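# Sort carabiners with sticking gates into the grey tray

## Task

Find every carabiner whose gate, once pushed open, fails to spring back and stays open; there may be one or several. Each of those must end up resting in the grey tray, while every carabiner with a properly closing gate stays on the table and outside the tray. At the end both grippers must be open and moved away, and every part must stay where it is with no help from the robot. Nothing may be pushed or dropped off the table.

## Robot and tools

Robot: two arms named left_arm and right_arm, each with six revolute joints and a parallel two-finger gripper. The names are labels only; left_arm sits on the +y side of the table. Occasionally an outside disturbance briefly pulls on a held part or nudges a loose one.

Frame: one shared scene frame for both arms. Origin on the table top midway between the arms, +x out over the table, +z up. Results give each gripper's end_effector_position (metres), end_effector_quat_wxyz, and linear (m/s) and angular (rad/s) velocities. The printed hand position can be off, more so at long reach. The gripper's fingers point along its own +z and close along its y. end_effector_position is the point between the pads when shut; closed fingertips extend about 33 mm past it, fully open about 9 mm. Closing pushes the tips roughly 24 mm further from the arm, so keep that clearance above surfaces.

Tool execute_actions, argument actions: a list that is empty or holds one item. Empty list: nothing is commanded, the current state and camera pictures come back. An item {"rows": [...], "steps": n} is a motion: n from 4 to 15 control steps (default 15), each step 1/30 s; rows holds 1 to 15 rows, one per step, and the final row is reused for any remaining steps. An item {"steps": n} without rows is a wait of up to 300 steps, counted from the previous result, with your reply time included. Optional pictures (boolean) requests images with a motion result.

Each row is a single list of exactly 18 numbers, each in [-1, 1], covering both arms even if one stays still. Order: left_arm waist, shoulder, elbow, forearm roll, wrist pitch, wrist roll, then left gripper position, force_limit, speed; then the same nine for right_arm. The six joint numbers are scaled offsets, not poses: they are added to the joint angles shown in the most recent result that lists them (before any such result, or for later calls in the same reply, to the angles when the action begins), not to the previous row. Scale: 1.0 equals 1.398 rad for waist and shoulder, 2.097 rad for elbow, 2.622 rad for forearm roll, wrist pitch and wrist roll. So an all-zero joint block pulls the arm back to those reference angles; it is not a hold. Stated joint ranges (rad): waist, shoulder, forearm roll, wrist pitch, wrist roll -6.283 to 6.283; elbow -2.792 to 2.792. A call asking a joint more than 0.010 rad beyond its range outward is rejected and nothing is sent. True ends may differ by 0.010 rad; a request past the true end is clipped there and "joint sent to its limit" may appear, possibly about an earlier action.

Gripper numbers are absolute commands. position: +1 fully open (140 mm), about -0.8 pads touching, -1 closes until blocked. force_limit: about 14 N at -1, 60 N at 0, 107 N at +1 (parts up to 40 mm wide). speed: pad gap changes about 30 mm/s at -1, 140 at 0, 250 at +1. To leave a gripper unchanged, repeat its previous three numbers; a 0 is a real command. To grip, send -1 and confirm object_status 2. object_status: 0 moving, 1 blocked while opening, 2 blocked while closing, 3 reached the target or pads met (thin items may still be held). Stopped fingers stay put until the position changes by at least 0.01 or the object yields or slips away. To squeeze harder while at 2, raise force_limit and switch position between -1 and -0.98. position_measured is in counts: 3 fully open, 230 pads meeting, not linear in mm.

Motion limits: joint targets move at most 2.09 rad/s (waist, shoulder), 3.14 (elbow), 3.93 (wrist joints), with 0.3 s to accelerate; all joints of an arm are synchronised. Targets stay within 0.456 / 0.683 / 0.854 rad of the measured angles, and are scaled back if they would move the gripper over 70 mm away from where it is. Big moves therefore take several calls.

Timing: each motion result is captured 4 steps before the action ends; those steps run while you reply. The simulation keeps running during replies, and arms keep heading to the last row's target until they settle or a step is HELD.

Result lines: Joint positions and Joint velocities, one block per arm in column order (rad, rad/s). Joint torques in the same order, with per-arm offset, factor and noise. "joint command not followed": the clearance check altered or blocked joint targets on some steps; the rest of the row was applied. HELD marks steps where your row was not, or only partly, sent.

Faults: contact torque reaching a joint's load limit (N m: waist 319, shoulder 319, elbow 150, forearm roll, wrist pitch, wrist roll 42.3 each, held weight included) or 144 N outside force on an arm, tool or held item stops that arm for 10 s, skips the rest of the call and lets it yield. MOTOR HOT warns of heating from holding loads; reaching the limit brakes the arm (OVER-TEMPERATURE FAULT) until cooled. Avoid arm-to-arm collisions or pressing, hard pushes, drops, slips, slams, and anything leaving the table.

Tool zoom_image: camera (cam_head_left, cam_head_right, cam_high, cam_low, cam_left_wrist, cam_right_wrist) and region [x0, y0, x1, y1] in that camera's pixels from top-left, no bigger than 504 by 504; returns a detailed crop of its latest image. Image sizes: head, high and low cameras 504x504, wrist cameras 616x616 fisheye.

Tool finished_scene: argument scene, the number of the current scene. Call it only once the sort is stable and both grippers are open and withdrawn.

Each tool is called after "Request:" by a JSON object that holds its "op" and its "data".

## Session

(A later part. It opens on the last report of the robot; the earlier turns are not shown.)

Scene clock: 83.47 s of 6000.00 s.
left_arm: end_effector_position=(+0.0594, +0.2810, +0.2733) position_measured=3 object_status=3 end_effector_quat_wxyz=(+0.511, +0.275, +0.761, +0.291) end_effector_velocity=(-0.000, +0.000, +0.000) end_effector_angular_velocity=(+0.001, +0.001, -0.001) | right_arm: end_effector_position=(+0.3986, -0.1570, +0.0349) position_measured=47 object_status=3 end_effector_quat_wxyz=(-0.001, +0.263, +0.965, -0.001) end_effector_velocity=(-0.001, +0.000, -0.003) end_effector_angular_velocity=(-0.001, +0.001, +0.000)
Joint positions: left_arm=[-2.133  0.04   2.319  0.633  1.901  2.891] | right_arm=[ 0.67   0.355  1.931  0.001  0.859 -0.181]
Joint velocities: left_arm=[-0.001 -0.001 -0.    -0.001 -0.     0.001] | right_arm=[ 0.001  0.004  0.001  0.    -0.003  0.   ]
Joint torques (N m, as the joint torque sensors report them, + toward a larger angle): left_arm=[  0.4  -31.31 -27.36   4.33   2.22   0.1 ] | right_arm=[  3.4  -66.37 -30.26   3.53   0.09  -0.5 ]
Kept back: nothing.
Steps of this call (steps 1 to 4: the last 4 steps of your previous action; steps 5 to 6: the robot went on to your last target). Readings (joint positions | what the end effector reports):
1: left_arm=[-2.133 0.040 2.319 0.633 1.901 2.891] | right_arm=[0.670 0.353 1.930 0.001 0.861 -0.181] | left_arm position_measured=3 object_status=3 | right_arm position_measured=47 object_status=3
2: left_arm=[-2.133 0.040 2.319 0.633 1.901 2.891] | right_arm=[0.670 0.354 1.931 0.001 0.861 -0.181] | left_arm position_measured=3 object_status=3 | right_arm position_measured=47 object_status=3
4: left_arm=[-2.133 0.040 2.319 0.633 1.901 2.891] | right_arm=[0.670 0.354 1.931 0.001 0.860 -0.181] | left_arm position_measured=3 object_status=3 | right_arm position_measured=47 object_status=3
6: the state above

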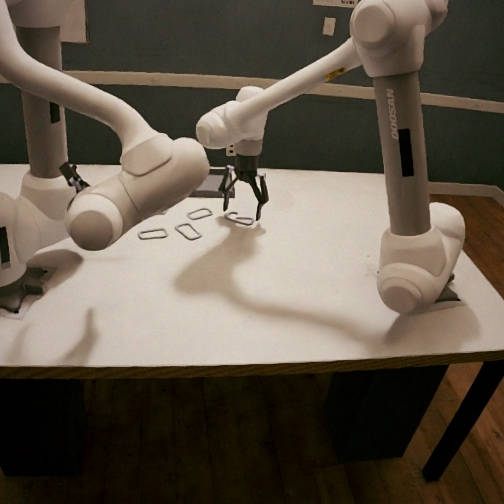

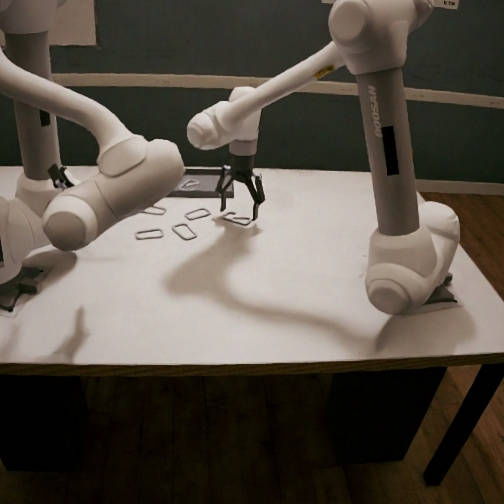

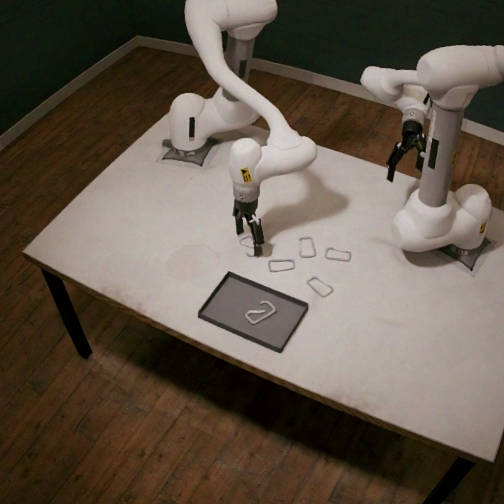

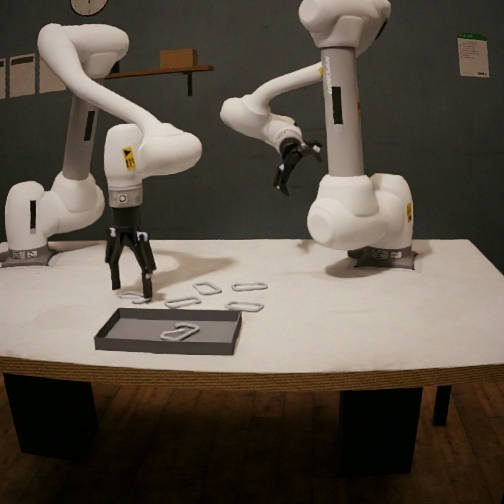

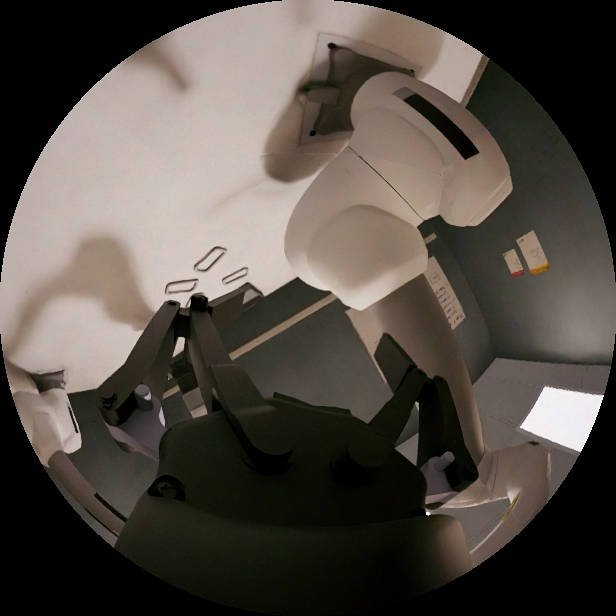

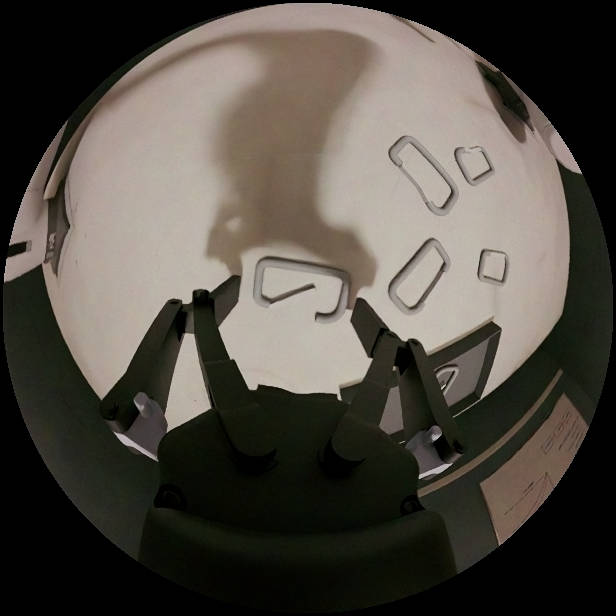

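Request:
{"op": "execute_actions", "data": {"actions": [{"rows":[[0,0,0,0,0,0,1,0,0,0,0,0,0,0,0,0.18,-0.3,-0.4]],"steps":15}]}}

Request:
{"op": "execute_actions", "data": {"actions": [{"steps":10}], "pictures": true}}

Request:
{"op": "zoom_image", "data": {"camera": "cam_right_wrist", "region": [180,200,420,395]}}

Scene clock: 84.03 s of 6000.00 s.
left_arm: end_effector_position=(+0.0594, +0.2810, +0.2733) position_measured=3 object_status=3 end_effector_quat_wxyz=(+0.511, +0.275, +0.761, +0.291) end_effector_velocity=(+0.000, -0.000, +0.000) end_effector_angular_velocity=(+0.000, -0.000, -0.001) | right_arm: end_effector_position=(+0.3987, -0.1569, +0.0349) position_measured=96 object_status=0 end_effector_quat_wxyz=(-0.001, +0.262, +0.965, -0.001) end_effector_velocity=(+0.005, +0.005, +0.006) end_effector_angular_velocity=(+0.009, -0.009, -0.000)
Joint positions: left_arm=[-2.133  0.04   2.319  0.633  1.901  2.891] | right_arm=[ 0.67   0.355  1.931  0.001  0.859 -0.181]
Joint velocities: left_arm=[0.    0.    0.    0.001 0.    0.001] | right_arm=[-0.    -0.003 -0.01  -0.001  0.     0.001]
Joint torques (N m, as the joint torque sensors report them, + toward a larger angle): left_arm=[  0.09 -30.89 -27.95   4.34   2.24   0.01] | right_arm=[  2.1  -51.64 -13.44   2.82   3.35  -0.42]
Steps of this call (steps 1 to 6: the robot went on to your last target; steps 7 to 17: the first 11 steps of this action). Readings (joint positions | what the end effector reports):
7: left_arm=[-2.133 0.040 2.319 0.633 1.901 2.891] | right_arm=[0.670 0.355 1.931 0.001 0.859 -0.181] | left_arm position_measured=3 object_status=3 | right_arm position_measured=47 object_status=0
8: left_arm=[-2.133 0.040 2.319 0.633 1.901 2.891] | right_arm=[0.670 0.355 1.931 0.001 0.859 -0.181] | left_arm position_measured=3 object_status=3 | right_arm position_measured=49 object_status=0
10: left_arm=[-2.133 0.040 2.319 0.633 1.901 2.891] | right_arm=[0.670 0.355 1.931 0.001 0.859 -0.181] | left_arm position_measured=3 object_status=3 | right_arm position_measured=60 object_status=0
14: left_arm=[-2.133 0.040 2.319 0.633 1.901 2.891] | right_arm=[0.670 0.355 1.931 0.001 0.859 -0.181] | left_arm position_measured=3 object_status=3 | right_arm position_measured=81 object_status=0
17: the state above

Scene clock: 84.37 s of 6000.00 s.
left_arm: end_effector_position=(+0.0594, +0.2810, +0.2733) position_measured=3 object_status=3 end_effector_quat_wxyz=(+0.511, +0.275, +0.761, +0.291) end_effector_velocity=(-0.000, -0.000, +0.000) end_effector_angular_velocity=(+0.000, -0.001, -0.002) | right_arm: end_effector_position=(+0.3987, -0.1569, +0.0350) position_measured=107 object_status=3 end_effector_quat_wxyz=(-0.001, +0.262, +0.965, -0.001) end_effector_velocity=(-0.000, -0.000, -0.000) end_effector_angular_velocity=(-0.001, +0.001, -0.000)
Joint positions: left_arm=[-2.133  0.04   2.319  0.633  1.901  2.891] | right_arm=[ 0.67   0.355  1.931  0.001  0.859 -0.181]
Joint velocities: left_arm=[-0.001  0.     0.     0.     0.     0.   ] | right_arm=[ 0.    -0.     0.001 -0.     0.     0.   ]
Joint torques (N m, as the joint torque sensors report them, + toward a larger angle): left_arm=[ -0.75 -30.72 -27.83   4.33   2.21   0.14] | right_arm=[  1.07 -20.79  12.55   2.21   8.36  -0.19]
Kept back: nothing.
Steps of this call (steps 1 to 4: the last 4 steps of your previous action; steps 5 to 10: the robot went on to your last target). Readings (joint positions | what the end effector reports):
1: left_arm=[-2.133 0.040 2.319 0.633 1.901 2.891] | right_arm=[0.670 0.355 1.931 0.001 0.859 -0.181] | left_arm position_measured=3 object_status=3 | right_arm position_measured=101 object_status=0
2: left_arm=[-2.133 0.040 2.319 0.633 1.901 2.891] | right_arm=[0.670 0.355 1.931 0.001 0.859 -0.181] | left_arm position_measured=3 object_status=3 | right_arm position_measured=105 object_status=0
4: left_arm=[-2.133 0.040 2.319 0.633 1.901 2.891] | right_arm=[0.670 0.355 1.931 0.001 0.859 -0.181] | left_arm position_measured=3 object_status=3 | right_arm position_measured=107 object_status=0
8: left_arm=[-2.133 0.040 2.319 0.633 1.901 2.891] | right_arm=[0.670 0.355 1.931 0.001 0.859 -0.181] | left_arm position_measured=3 object_status=3 | right_arm position_measured=107 object_status=3
10: the state above

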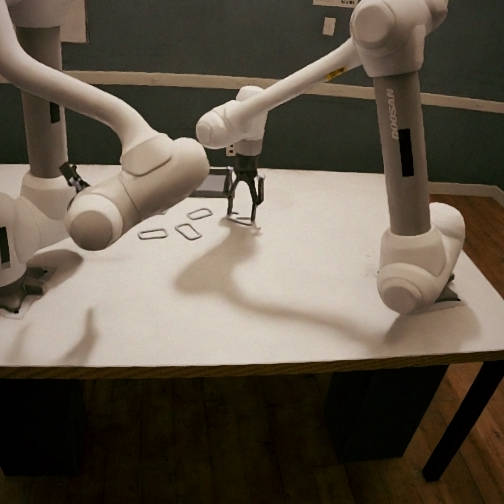

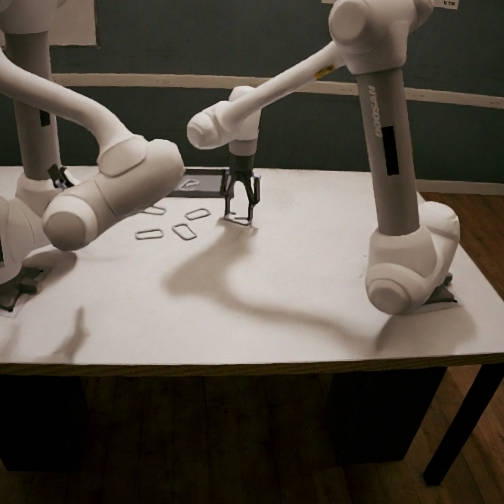

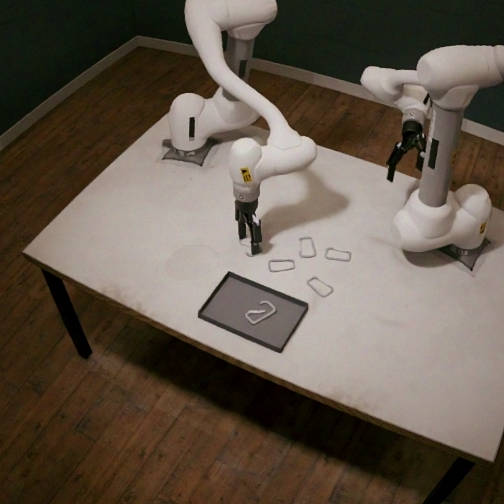

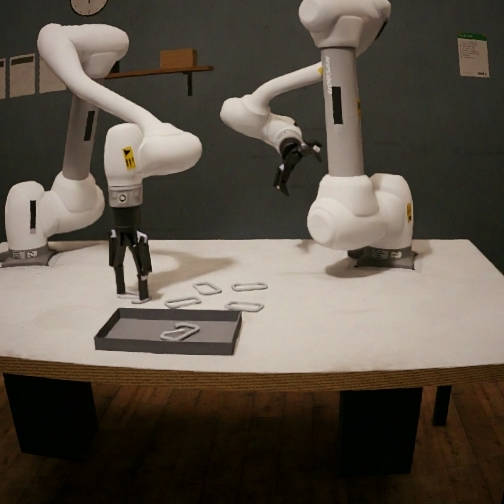

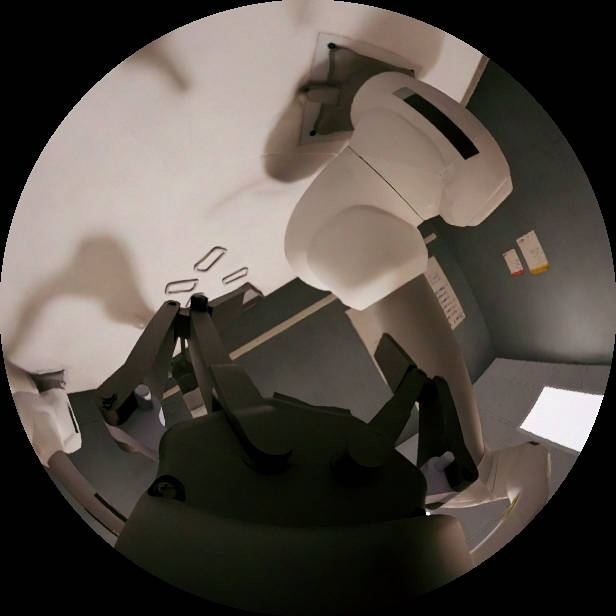

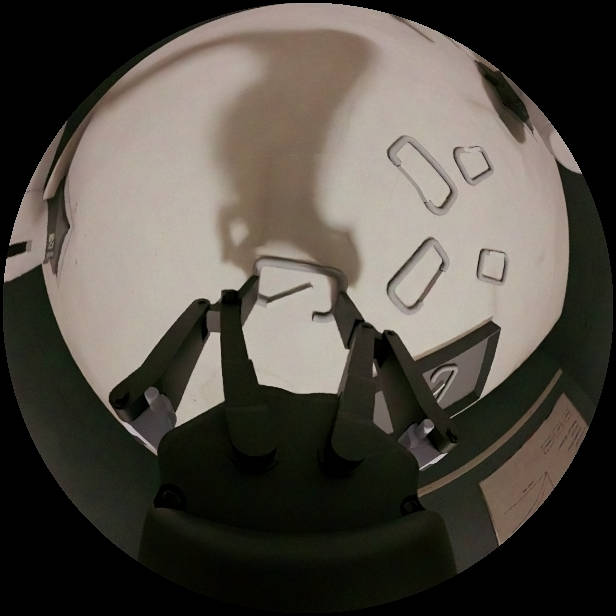

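Region (180, 200, 420, 395) of cam_right_wrist's 616x616 image, scaled by 2.100, with more detail than that image has; it fills the top 410 rows of this view, and the rest is white.

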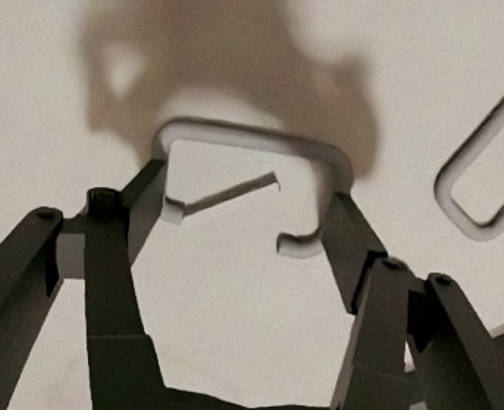

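Request:
{"op": "execute_actions", "data": {"actions": [{"rows":[[0,0,0,0,0,0,1,0,0,0,-0.0195,-0.0087,0,0.017,0,0.18,-0.3,-0.4]],"steps":10}]}}

Request:
{"op": "execute_actions", "data": {"actions": [{"rows":[[0,0,0,0,0,0,1,0,0,0.012,0.045,-0.044,0,0.011,0.0065,-0.56,-0.3,0.3]],"steps":15}]}}

Request:
{"op": "execute_actions", "data": {"actions": [{"steps":6}], "pictures": true}}

Request:
{"op": "zoom_image", "data": {"camera": "cam_right_wrist", "region": [180,200,420,395]}}

Scene clock: 85.07 s of 6000.00 s.
left_arm: end_effector_position=(+0.0594, +0.2810, +0.2733) position_measured=3 object_status=3 end_effector_quat_wxyz=(+0.511, +0.275, +0.761, +0.291) end_effector_velocity=(+0.000, -0.000, +0.000) end_effector_angular_velocity=(+0.000, -0.001, -0.000) | right_arm: end_effector_position=(+0.3989, -0.1566, +0.0571) position_measured=107 object_status=3 end_effector_quat_wxyz=(-0.001, +0.262, +0.965, -0.001) end_effector_velocity=(+0.001, +0.002, +0.045) end_effector_angular_velocity=(+0.004, -0.003, -0.000)
Joint positions: left_arm=[-2.133  0.04   2.319  0.633  1.901  2.891] | right_arm=[ 0.67   0.331  1.915  0.001  0.899 -0.181]
Joint velocities: left_arm=[ 0.001  0.001 -0.     0.001  0.     0.   ] | right_arm=[ 0.    -0.049 -0.033  0.     0.076  0.001]
Joint torques (N m, as the joint torque sensors report them, + toward a larger angle): left_arm=[ -0.35 -31.52 -27.82   4.39   2.21  -0.11] | right_arm=[  1.38 -56.62 -25.66   2.92  -0.26   0.01]
Steps of this call (steps 1 to 15: the robot went on to your last target; steps 16 to 21: the first 6 steps of this action). Readings (joint positions | what the end effector reports):
16: left_arm=[-2.133 0.040 2.319 0.633 1.901 2.891] | right_arm=[0.670 0.355 1.931 0.001 0.859 -0.181] | left_arm position_measured=3 object_status=3 | right_arm position_measured=107 object_status=3
17: left_arm=[-2.133 0.040 2.319 0.633 1.901 2.891] | right_arm=[0.670 0.352 1.930 0.001 0.865 -0.181] | left_arm position_measured=3 object_status=3 | right_arm position_measured=107 object_status=3
19: left_arm=[-2.133 0.040 2.319 0.633 1.901 2.891] | right_arm=[0.670 0.337 1.920 0.001 0.889 -0.181] | left_arm position_measured=3 object_status=3 | right_arm position_measured=107 object_status=3
21: the state above

Scene clock: 85.57 s of 6000.00 s.
left_arm: end_effector_position=(+0.0594, +0.2810, +0.2733) position_measured=3 object_status=3 end_effector_quat_wxyz=(+0.511, +0.275, +0.761, +0.291) end_effector_velocity=(+0.000, -0.000, -0.000) end_effector_angular_velocity=(+0.001, -0.000, +0.000) | right_arm: end_effector_position=(+0.4202, -0.1146, +0.0590) position_measured=194 object_status=0 end_effector_quat_wxyz=(-0.001, +0.263, +0.965, -0.001) end_effector_velocity=(+0.003, +0.006, +0.000) end_effector_angular_velocity=(+0.001, -0.001, +0.000)
Joint positions: left_arm=[-2.133  0.04   2.319  0.633  1.901  2.891] | right_arm=[ 0.687  0.39   1.822  0.001  0.932 -0.164]
Joint velocities: left_arm=[0.    0.001 0.    0.    0.    0.001] | right_arm=[ 0.002  0.008 -0.013 -0.     0.004  0.002]
Joint torques (N m, as the joint torque sensors report them, + toward a larger angle): left_arm=[ -0.02 -30.64 -27.47   4.39   2.2    0.02] | right_arm=[  3.58 -75.72 -31.05   3.64  -0.09  -0.36]
Steps of this call (steps 1 to 4: the last 4 steps of your previous action; steps 5 to 15: the first 11 steps of this action, its rows measured from where the robot was after step 4). Readings (joint positions | what the end effector reports):
4: left_arm=[-2.133 0.040 2.319 0.633 1.901 2.891] | right_arm=[0.670 0.328 1.913 0.001 0.903 -0.181] | left_arm position_measured=3 object_status=3 | right_arm position_measured=107 object_status=3
5: left_arm=[-2.133 0.040 2.319 0.633 1.901 2.891] | right_arm=[0.670 0.328 1.913 0.001 0.903 -0.181] | left_arm position_measured=3 object_status=3 | right_arm position_measured=107 object_status=0
6: left_arm=[-2.133 0.040 2.319 0.633 1.901 2.891] | right_arm=[0.671 0.331 1.907 0.001 0.905 -0.180] | left_arm position_measured=3 object_status=3 | right_arm position_measured=110 object_status=0
8: left_arm=[-2.133 0.040 2.319 0.633 1.901 2.891] | right_arm=[0.678 0.357 1.869 0.001 0.917 -0.173] | left_arm position_measured=3 object_status=3 | right_arm position_measured=129 object_status=0
12: left_arm=[-2.133 0.040 2.319 0.633 1.901 2.891] | right_arm=[0.686 0.388 1.825 0.001 0.931 -0.165] | left_arm position_measured=3 object_status=3 | right_arm position_measured=166 object_status=0
15: the state above

Scene clock: 85.77 s of 6000.00 s.
left_arm: end_effector_position=(+0.0594, +0.2810, +0.2733) position_measured=3 object_status=3 end_effector_quat_wxyz=(+0.511, +0.275, +0.761, +0.291) end_effector_velocity=(+0.000, -0.000, +0.000) end_effector_angular_velocity=(-0.003, -0.001, +0.001) | right_arm: end_effector_position=(+0.4204, -0.1142, +0.0590) position_measured=200 object_status=3 end_effector_quat_wxyz=(-0.001, +0.263, +0.965, -0.001) end_effector_velocity=(-0.001, -0.000, -0.002) end_effector_angular_velocity=(-0.002, +0.002, +0.000)
Joint positions: left_arm=[-2.133  0.04   2.319  0.633  1.901  2.891] | right_arm=[ 0.687  0.391  1.821  0.001  0.932 -0.164]
Joint velocities: left_arm=[ 0.     0.     0.     0.001  0.    -0.003] | right_arm=[0.    0.002 0.    0.    0.    0.   ]
Joint torques (N m, as the joint torque sensors report them, + toward a larger angle): left_arm=[ -0.17 -31.01 -27.59   4.41   2.14   0.03] | right_arm=[  3.71 -73.41 -31.74   3.66  -0.15  -0.21]
Kept back: nothing.
Steps of this call (steps 1 to 4: the last 4 steps of your previous action; steps 5 to 6: the robot went on to your last target). Readings (joint positions | what the end effector reports):
1: left_arm=[-2.133 0.040 2.319 0.633 1.901 2.891] | right_arm=[0.687 0.390 1.822 0.001 0.932 -0.164] | left_arm position_measured=3 object_status=3 | right_arm position_measured=200 object_status=0
2: left_arm=[-2.133 0.040 2.319 0.633 1.901 2.891] | right_arm=[0.687 0.391 1.821 0.001 0.932 -0.164] | left_arm position_measured=3 object_status=3 | right_arm position_measured=200 object_status=0
4: left_arm=[-2.133 0.040 2.319 0.633 1.901 2.891] | right_arm=[0.687 0.391 1.821 0.001 0.932 -0.164] | left_arm position_measured=3 object_status=3 | right_arm position_measured=200 object_status=0
6: the state above

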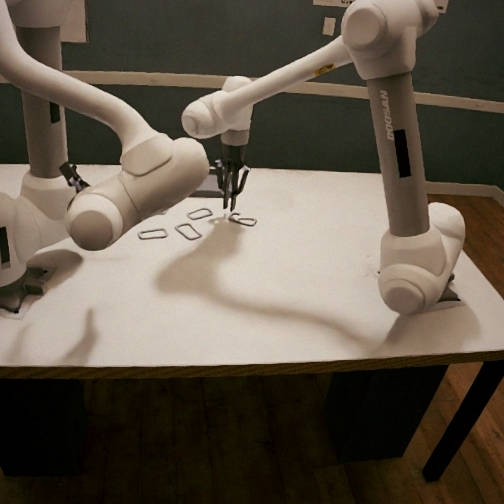

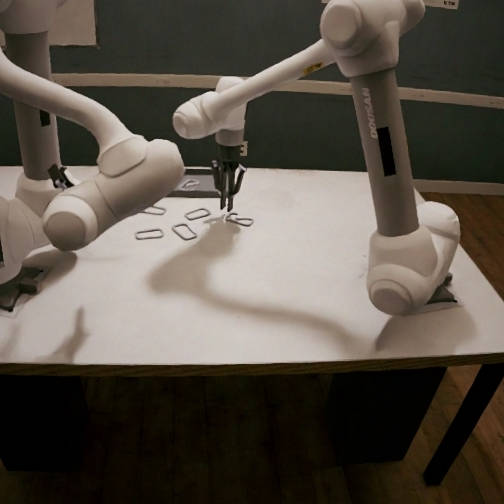

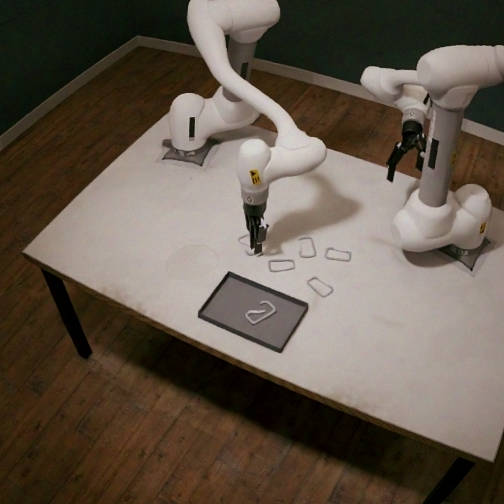

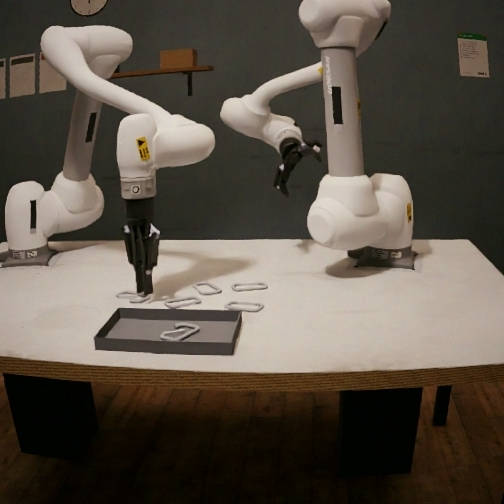

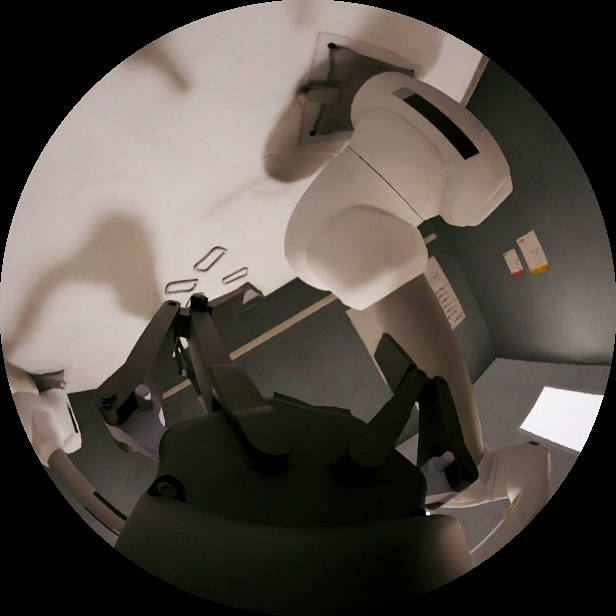

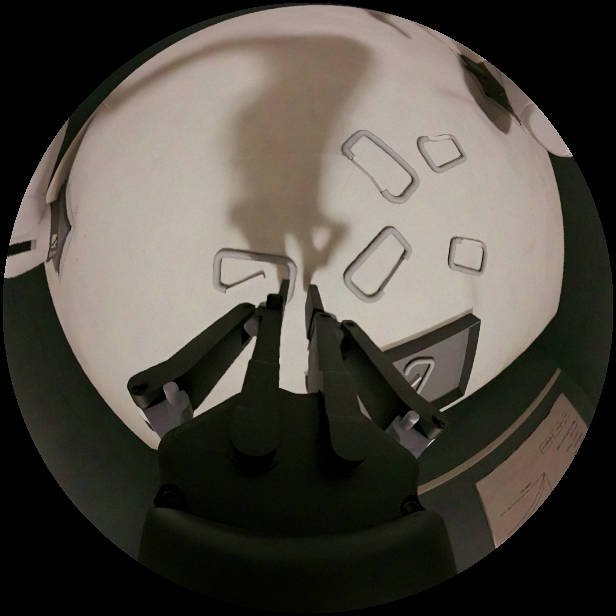

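Region (180, 200, 420, 395) of cam_right_wrist's 616x616 image, scaled by 2.100, with more detail than that image has; it fills the top 410 rows of this view, and the rest is white.

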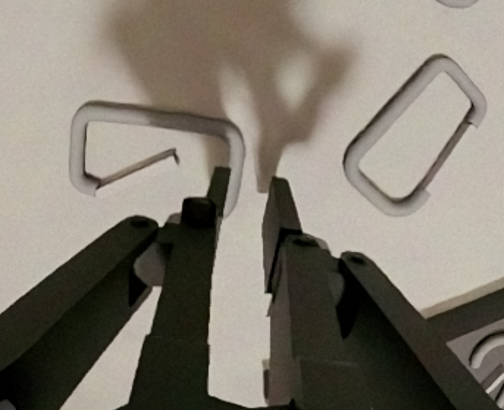

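Request:
{"op": "execute_actions", "data": {"actions": [{"rows":[[0,0,0,0,0,0,1,0,0,-0.001,-0.0057,0.0055,0,-0.0014,-0.0006,-0.56,-0.3,0.3],[0,0,0,0,0,0,1,0,0,-0.001,-0.0057,0.0055,0,-0.0014,-0.0006,-0.56,-0.3,0.3],[0,0,0,0,0,0,1,0,0,-0.001,-0.0057,0.0055,0,-0.0014,-0.0006,-0.56,-0.3,0.3],[0,0,0,0,0,0,1,0,0,-0.001,-0.0057,0.0055,0,-0.0014,-0.0006,-0.56,-0.3,0.3],[0,0,0,0,0,0,1,0,0,-0.001,-0.0057,0.0055,0,-0.0014,-0.0006,-0.56,-0.3,0.3],[0,0,0,0,0,0,1,0,0,-0.001,0.003,0.0094,0,-0.0083,-0.0006,-0.56,-0.3,0.3]],"steps":15}], "pictures": true}}

Request:
{"op": "zoom_image", "data": {"camera": "cam_right_wrist", "region": [180,200,420,395]}}

Scene clock: 86.47 s of 6000.00 s.
left_arm: end_effector_position=(+0.0594, +0.2810, +0.2733) position_measured=3 object_status=3 end_effector_quat_wxyz=(+0.511, +0.275, +0.761, +0.291) end_effector_velocity=(+0.001, +0.000, +0.000) end_effector_angular_velocity=(-0.001, +0.000, +0.003) | right_arm: end_effector_position=(+0.4171, -0.1195, +0.0487) position_measured=200 object_status=3 end_effector_quat_wxyz=(-0.001, +0.262, +0.965, -0.002) end_effector_velocity=(-0.000, -0.001, -0.020) end_effector_angular_velocity=(-0.003, +0.003, -0.001)
Joint positions: left_arm=[-2.133  0.04   2.319  0.633  1.901  2.891] | right_arm=[ 0.686  0.394  1.84   0.001  0.912 -0.166]
Joint velocities: left_arm=[ 0.004 -0.001  0.     0.001 -0.    -0.   ] | right_arm=[-0.001  0.02   0.013  0.    -0.029 -0.001]
Joint torques (N m, as the joint torque sensors report them, + toward a larger angle): left_arm=[ -0.1  -31.76 -27.65   4.45   2.27   0.08] | right_arm=[  4.06 -77.39 -32.24   3.76  -0.48  -0.04]
Steps of this call (steps 1 to 10: the robot went on to your last target; steps 11 to 21: the first 11 steps of this action). Readings (joint positions | what the end effector reports):
11: left_arm=[-2.133 0.040 2.319 0.633 1.901 2.891] | right_arm=[0.687 0.391 1.821 0.001 0.932 -0.164] | left_arm position_measured=3 object_status=3 | right_arm position_measured=200 object_status=3
12: left_arm=[-2.133 0.040 2.319 0.633 1.901 2.891] | right_arm=[0.687 0.390 1.823 0.001 0.931 -0.164] | left_arm position_measured=3 object_status=3 | right_arm position_measured=200 object_status=3
14: left_arm=[-2.133 0.040 2.319 0.633 1.901 2.891] | right_arm=[0.687 0.386 1.829 0.001 0.929 -0.165] | left_arm position_measured=3 object_status=3 | right_arm position_measured=200 object_status=3
18: left_arm=[-2.133 0.040 2.319 0.633 1.901 2.891] | right_arm=[0.686 0.389 1.836 0.001 0.919 -0.166] | left_arm position_measured=3 object_status=3 | right_arm position_measured=200 object_status=3
21: the state above

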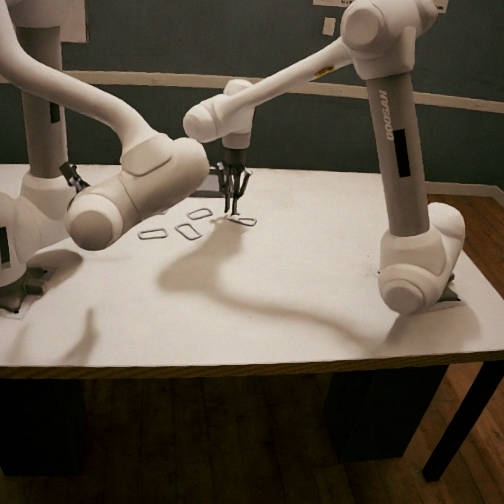

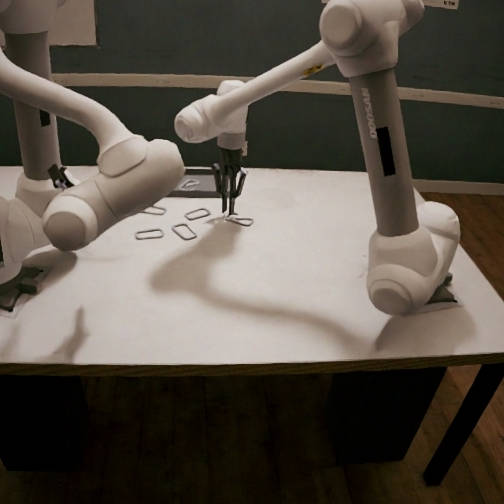

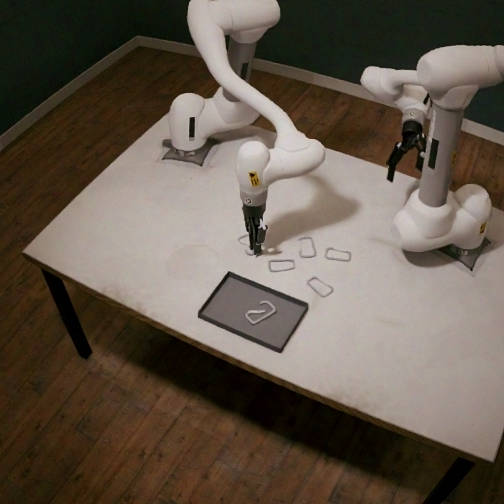

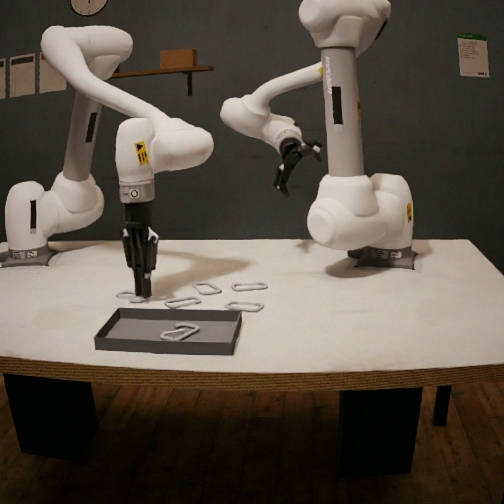

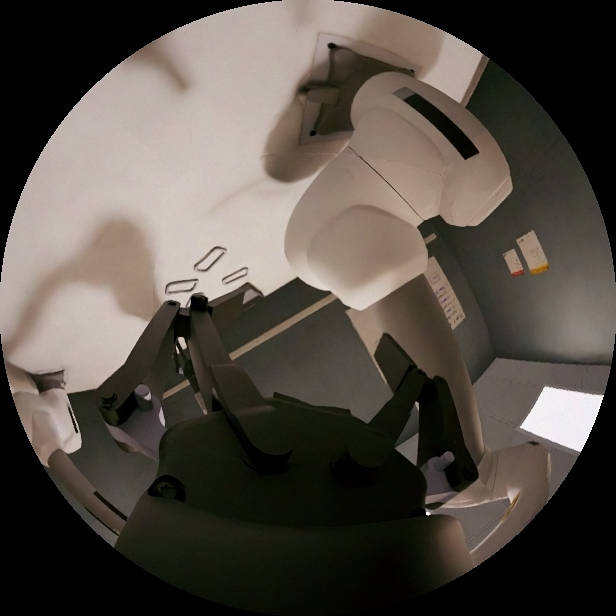

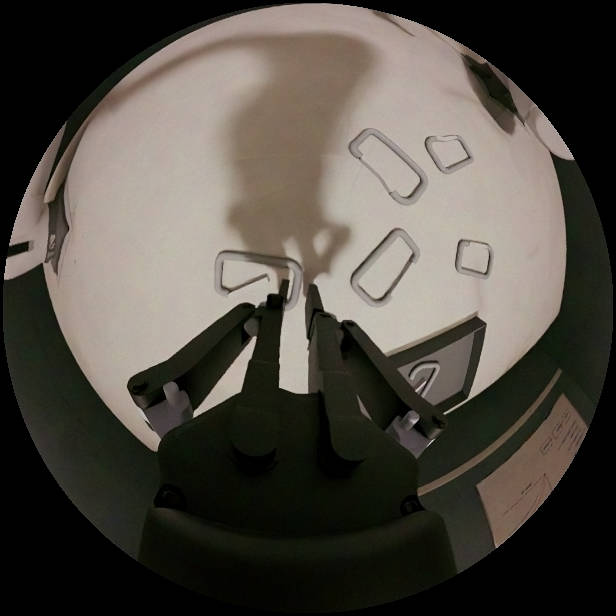

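Region (180, 200, 420, 395) of cam_right_wrist's 616x616 image, scaled by 2.100, with more detail than that image has; it fills the top 410 rows of this view, and the rest is white.

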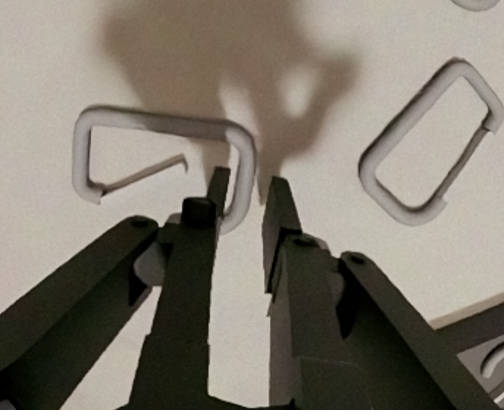

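Request:
{"op": "execute_actions", "data": {"actions": [{"rows":[[0,0,0,0,0,0,1,0,0,0,0.0068,0.003,0,-0.006,0,-0.56,-0.3,0.3]],"steps":12}], "pictures": true}}

Request:
{"op": "zoom_image", "data": {"camera": "cam_right_wrist", "region": [180,200,420,395]}}

Scene clock: 86.90 s of 6000.00 s.
left_arm: end_effector_position=(+0.0594, +0.2810, +0.2733) position_measured=3 object_status=3 end_effector_quat_wxyz=(+0.511, +0.275, +0.761, +0.291) end_effector_velocity=(-0.000, +0.000, -0.000) end_effector_angular_velocity=(-0.000, -0.000, +0.001) | right_arm: end_effector_position=(+0.4171, -0.1196, +0.0398) position_measured=200 object_status=3 end_effector_quat_wxyz=(-0.001, +0.262, +0.965, -0.002) end_effector_velocity=(-0.000, -0.000, -0.004) end_effector_angular_velocity=(+0.001, -0.000, -0.001)
Joint positions: left_arm=[-2.133  0.04   2.319  0.633  1.901  2.891] | right_arm=[ 0.686  0.403  1.846  0.001  0.897 -0.166]
Joint velocities: left_arm=[-0.     0.001  0.    -0.001 -0.    -0.001] | right_arm=[-0.     0.004  0.004  0.    -0.008  0.001]
Joint torques (N m, as the joint torque sensors report them, + toward a larger angle): left_arm=[  0.55 -31.73 -27.62   4.34   2.27   0.  ] | right_arm=[  4.04 -77.19 -30.99   3.55   0.04  -0.25]
Steps of this call (steps 1 to 4: the last 4 steps of your previous action; step 5: the robot went on to your last target; steps 6 to 13: the first 8 steps of this action). Readings (joint positions | what the end effector reports):
6: left_arm=[-2.133 0.040 2.319 0.633 1.901 2.891] | right_arm=[0.686 0.395 1.841 0.001 0.910 -0.166] | left_arm position_measured=3 object_status=3 | right_arm position_measured=200 object_status=3
7: left_arm=[-2.133 0.040 2.319 0.633 1.901 2.891] | right_arm=[0.686 0.397 1.842 0.001 0.907 -0.166] | left_arm position_measured=3 object_status=3 | right_arm position_measured=200 object_status=3
9: left_arm=[-2.133 0.040 2.319 0.633 1.901 2.891] | right_arm=[0.686 0.401 1.845 0.001 0.900 -0.166] | left_arm position_measured=3 object_status=3 | right_arm position_measured=200 object_status=3
13: the state above

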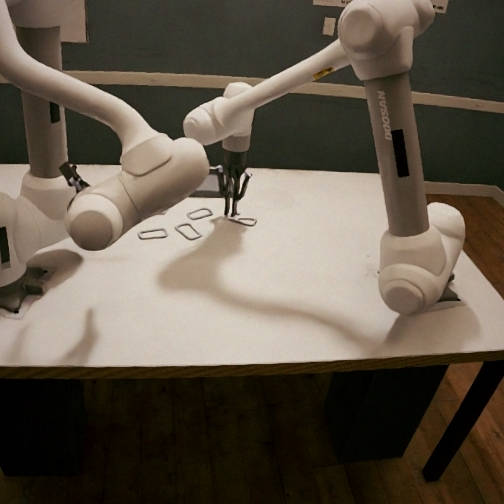

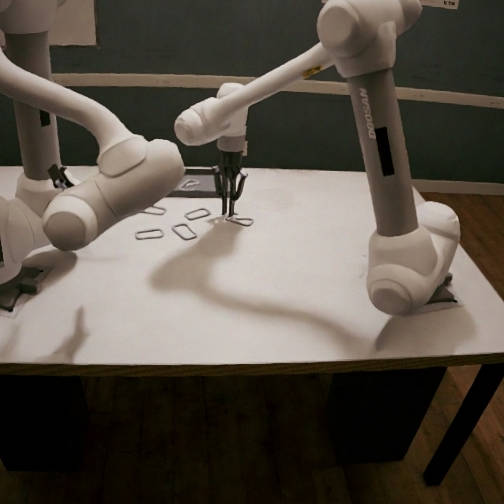

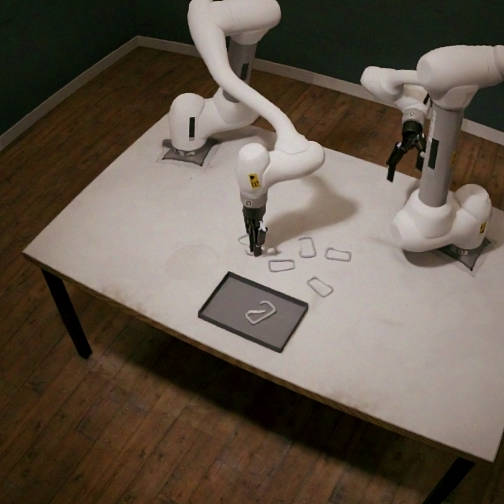

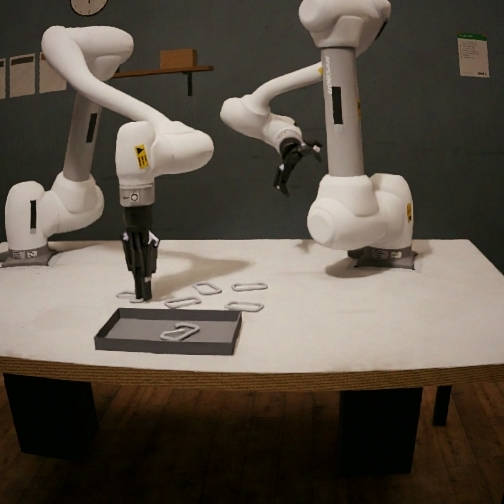

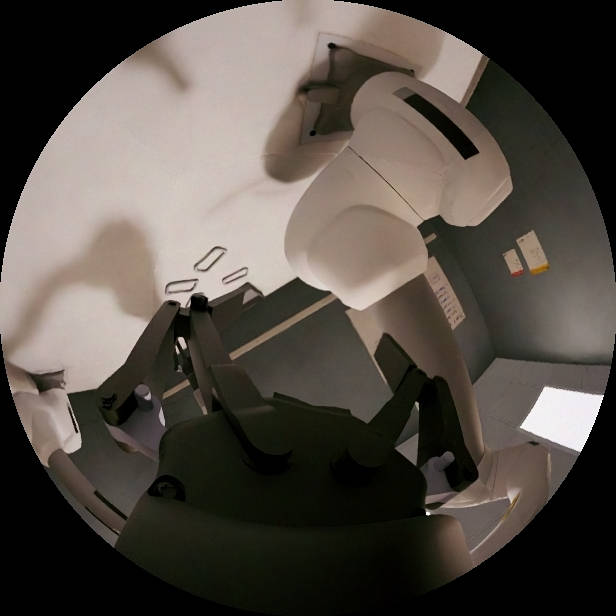

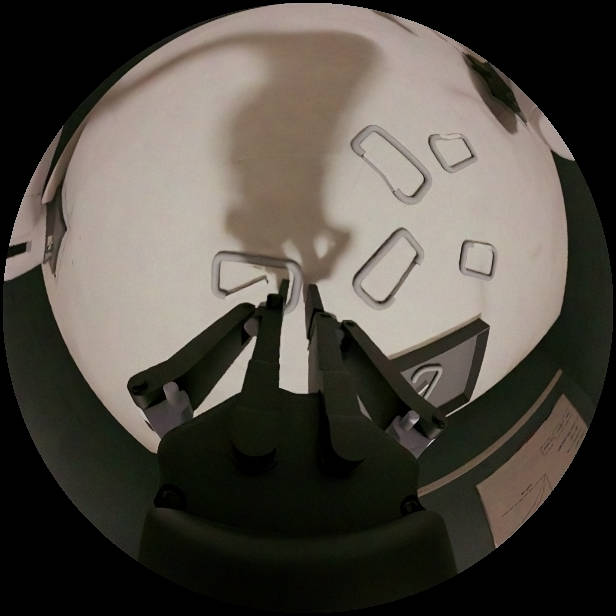

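Region (180, 200, 420, 395) of cam_right_wrist's 616x616 image, scaled by 2.100, with more detail than that image has; it fills the top 410 rows of this view, and the rest is white.

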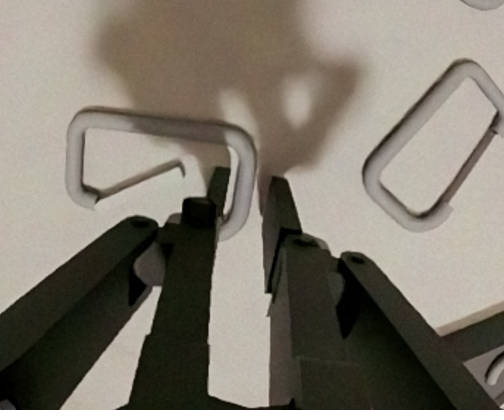

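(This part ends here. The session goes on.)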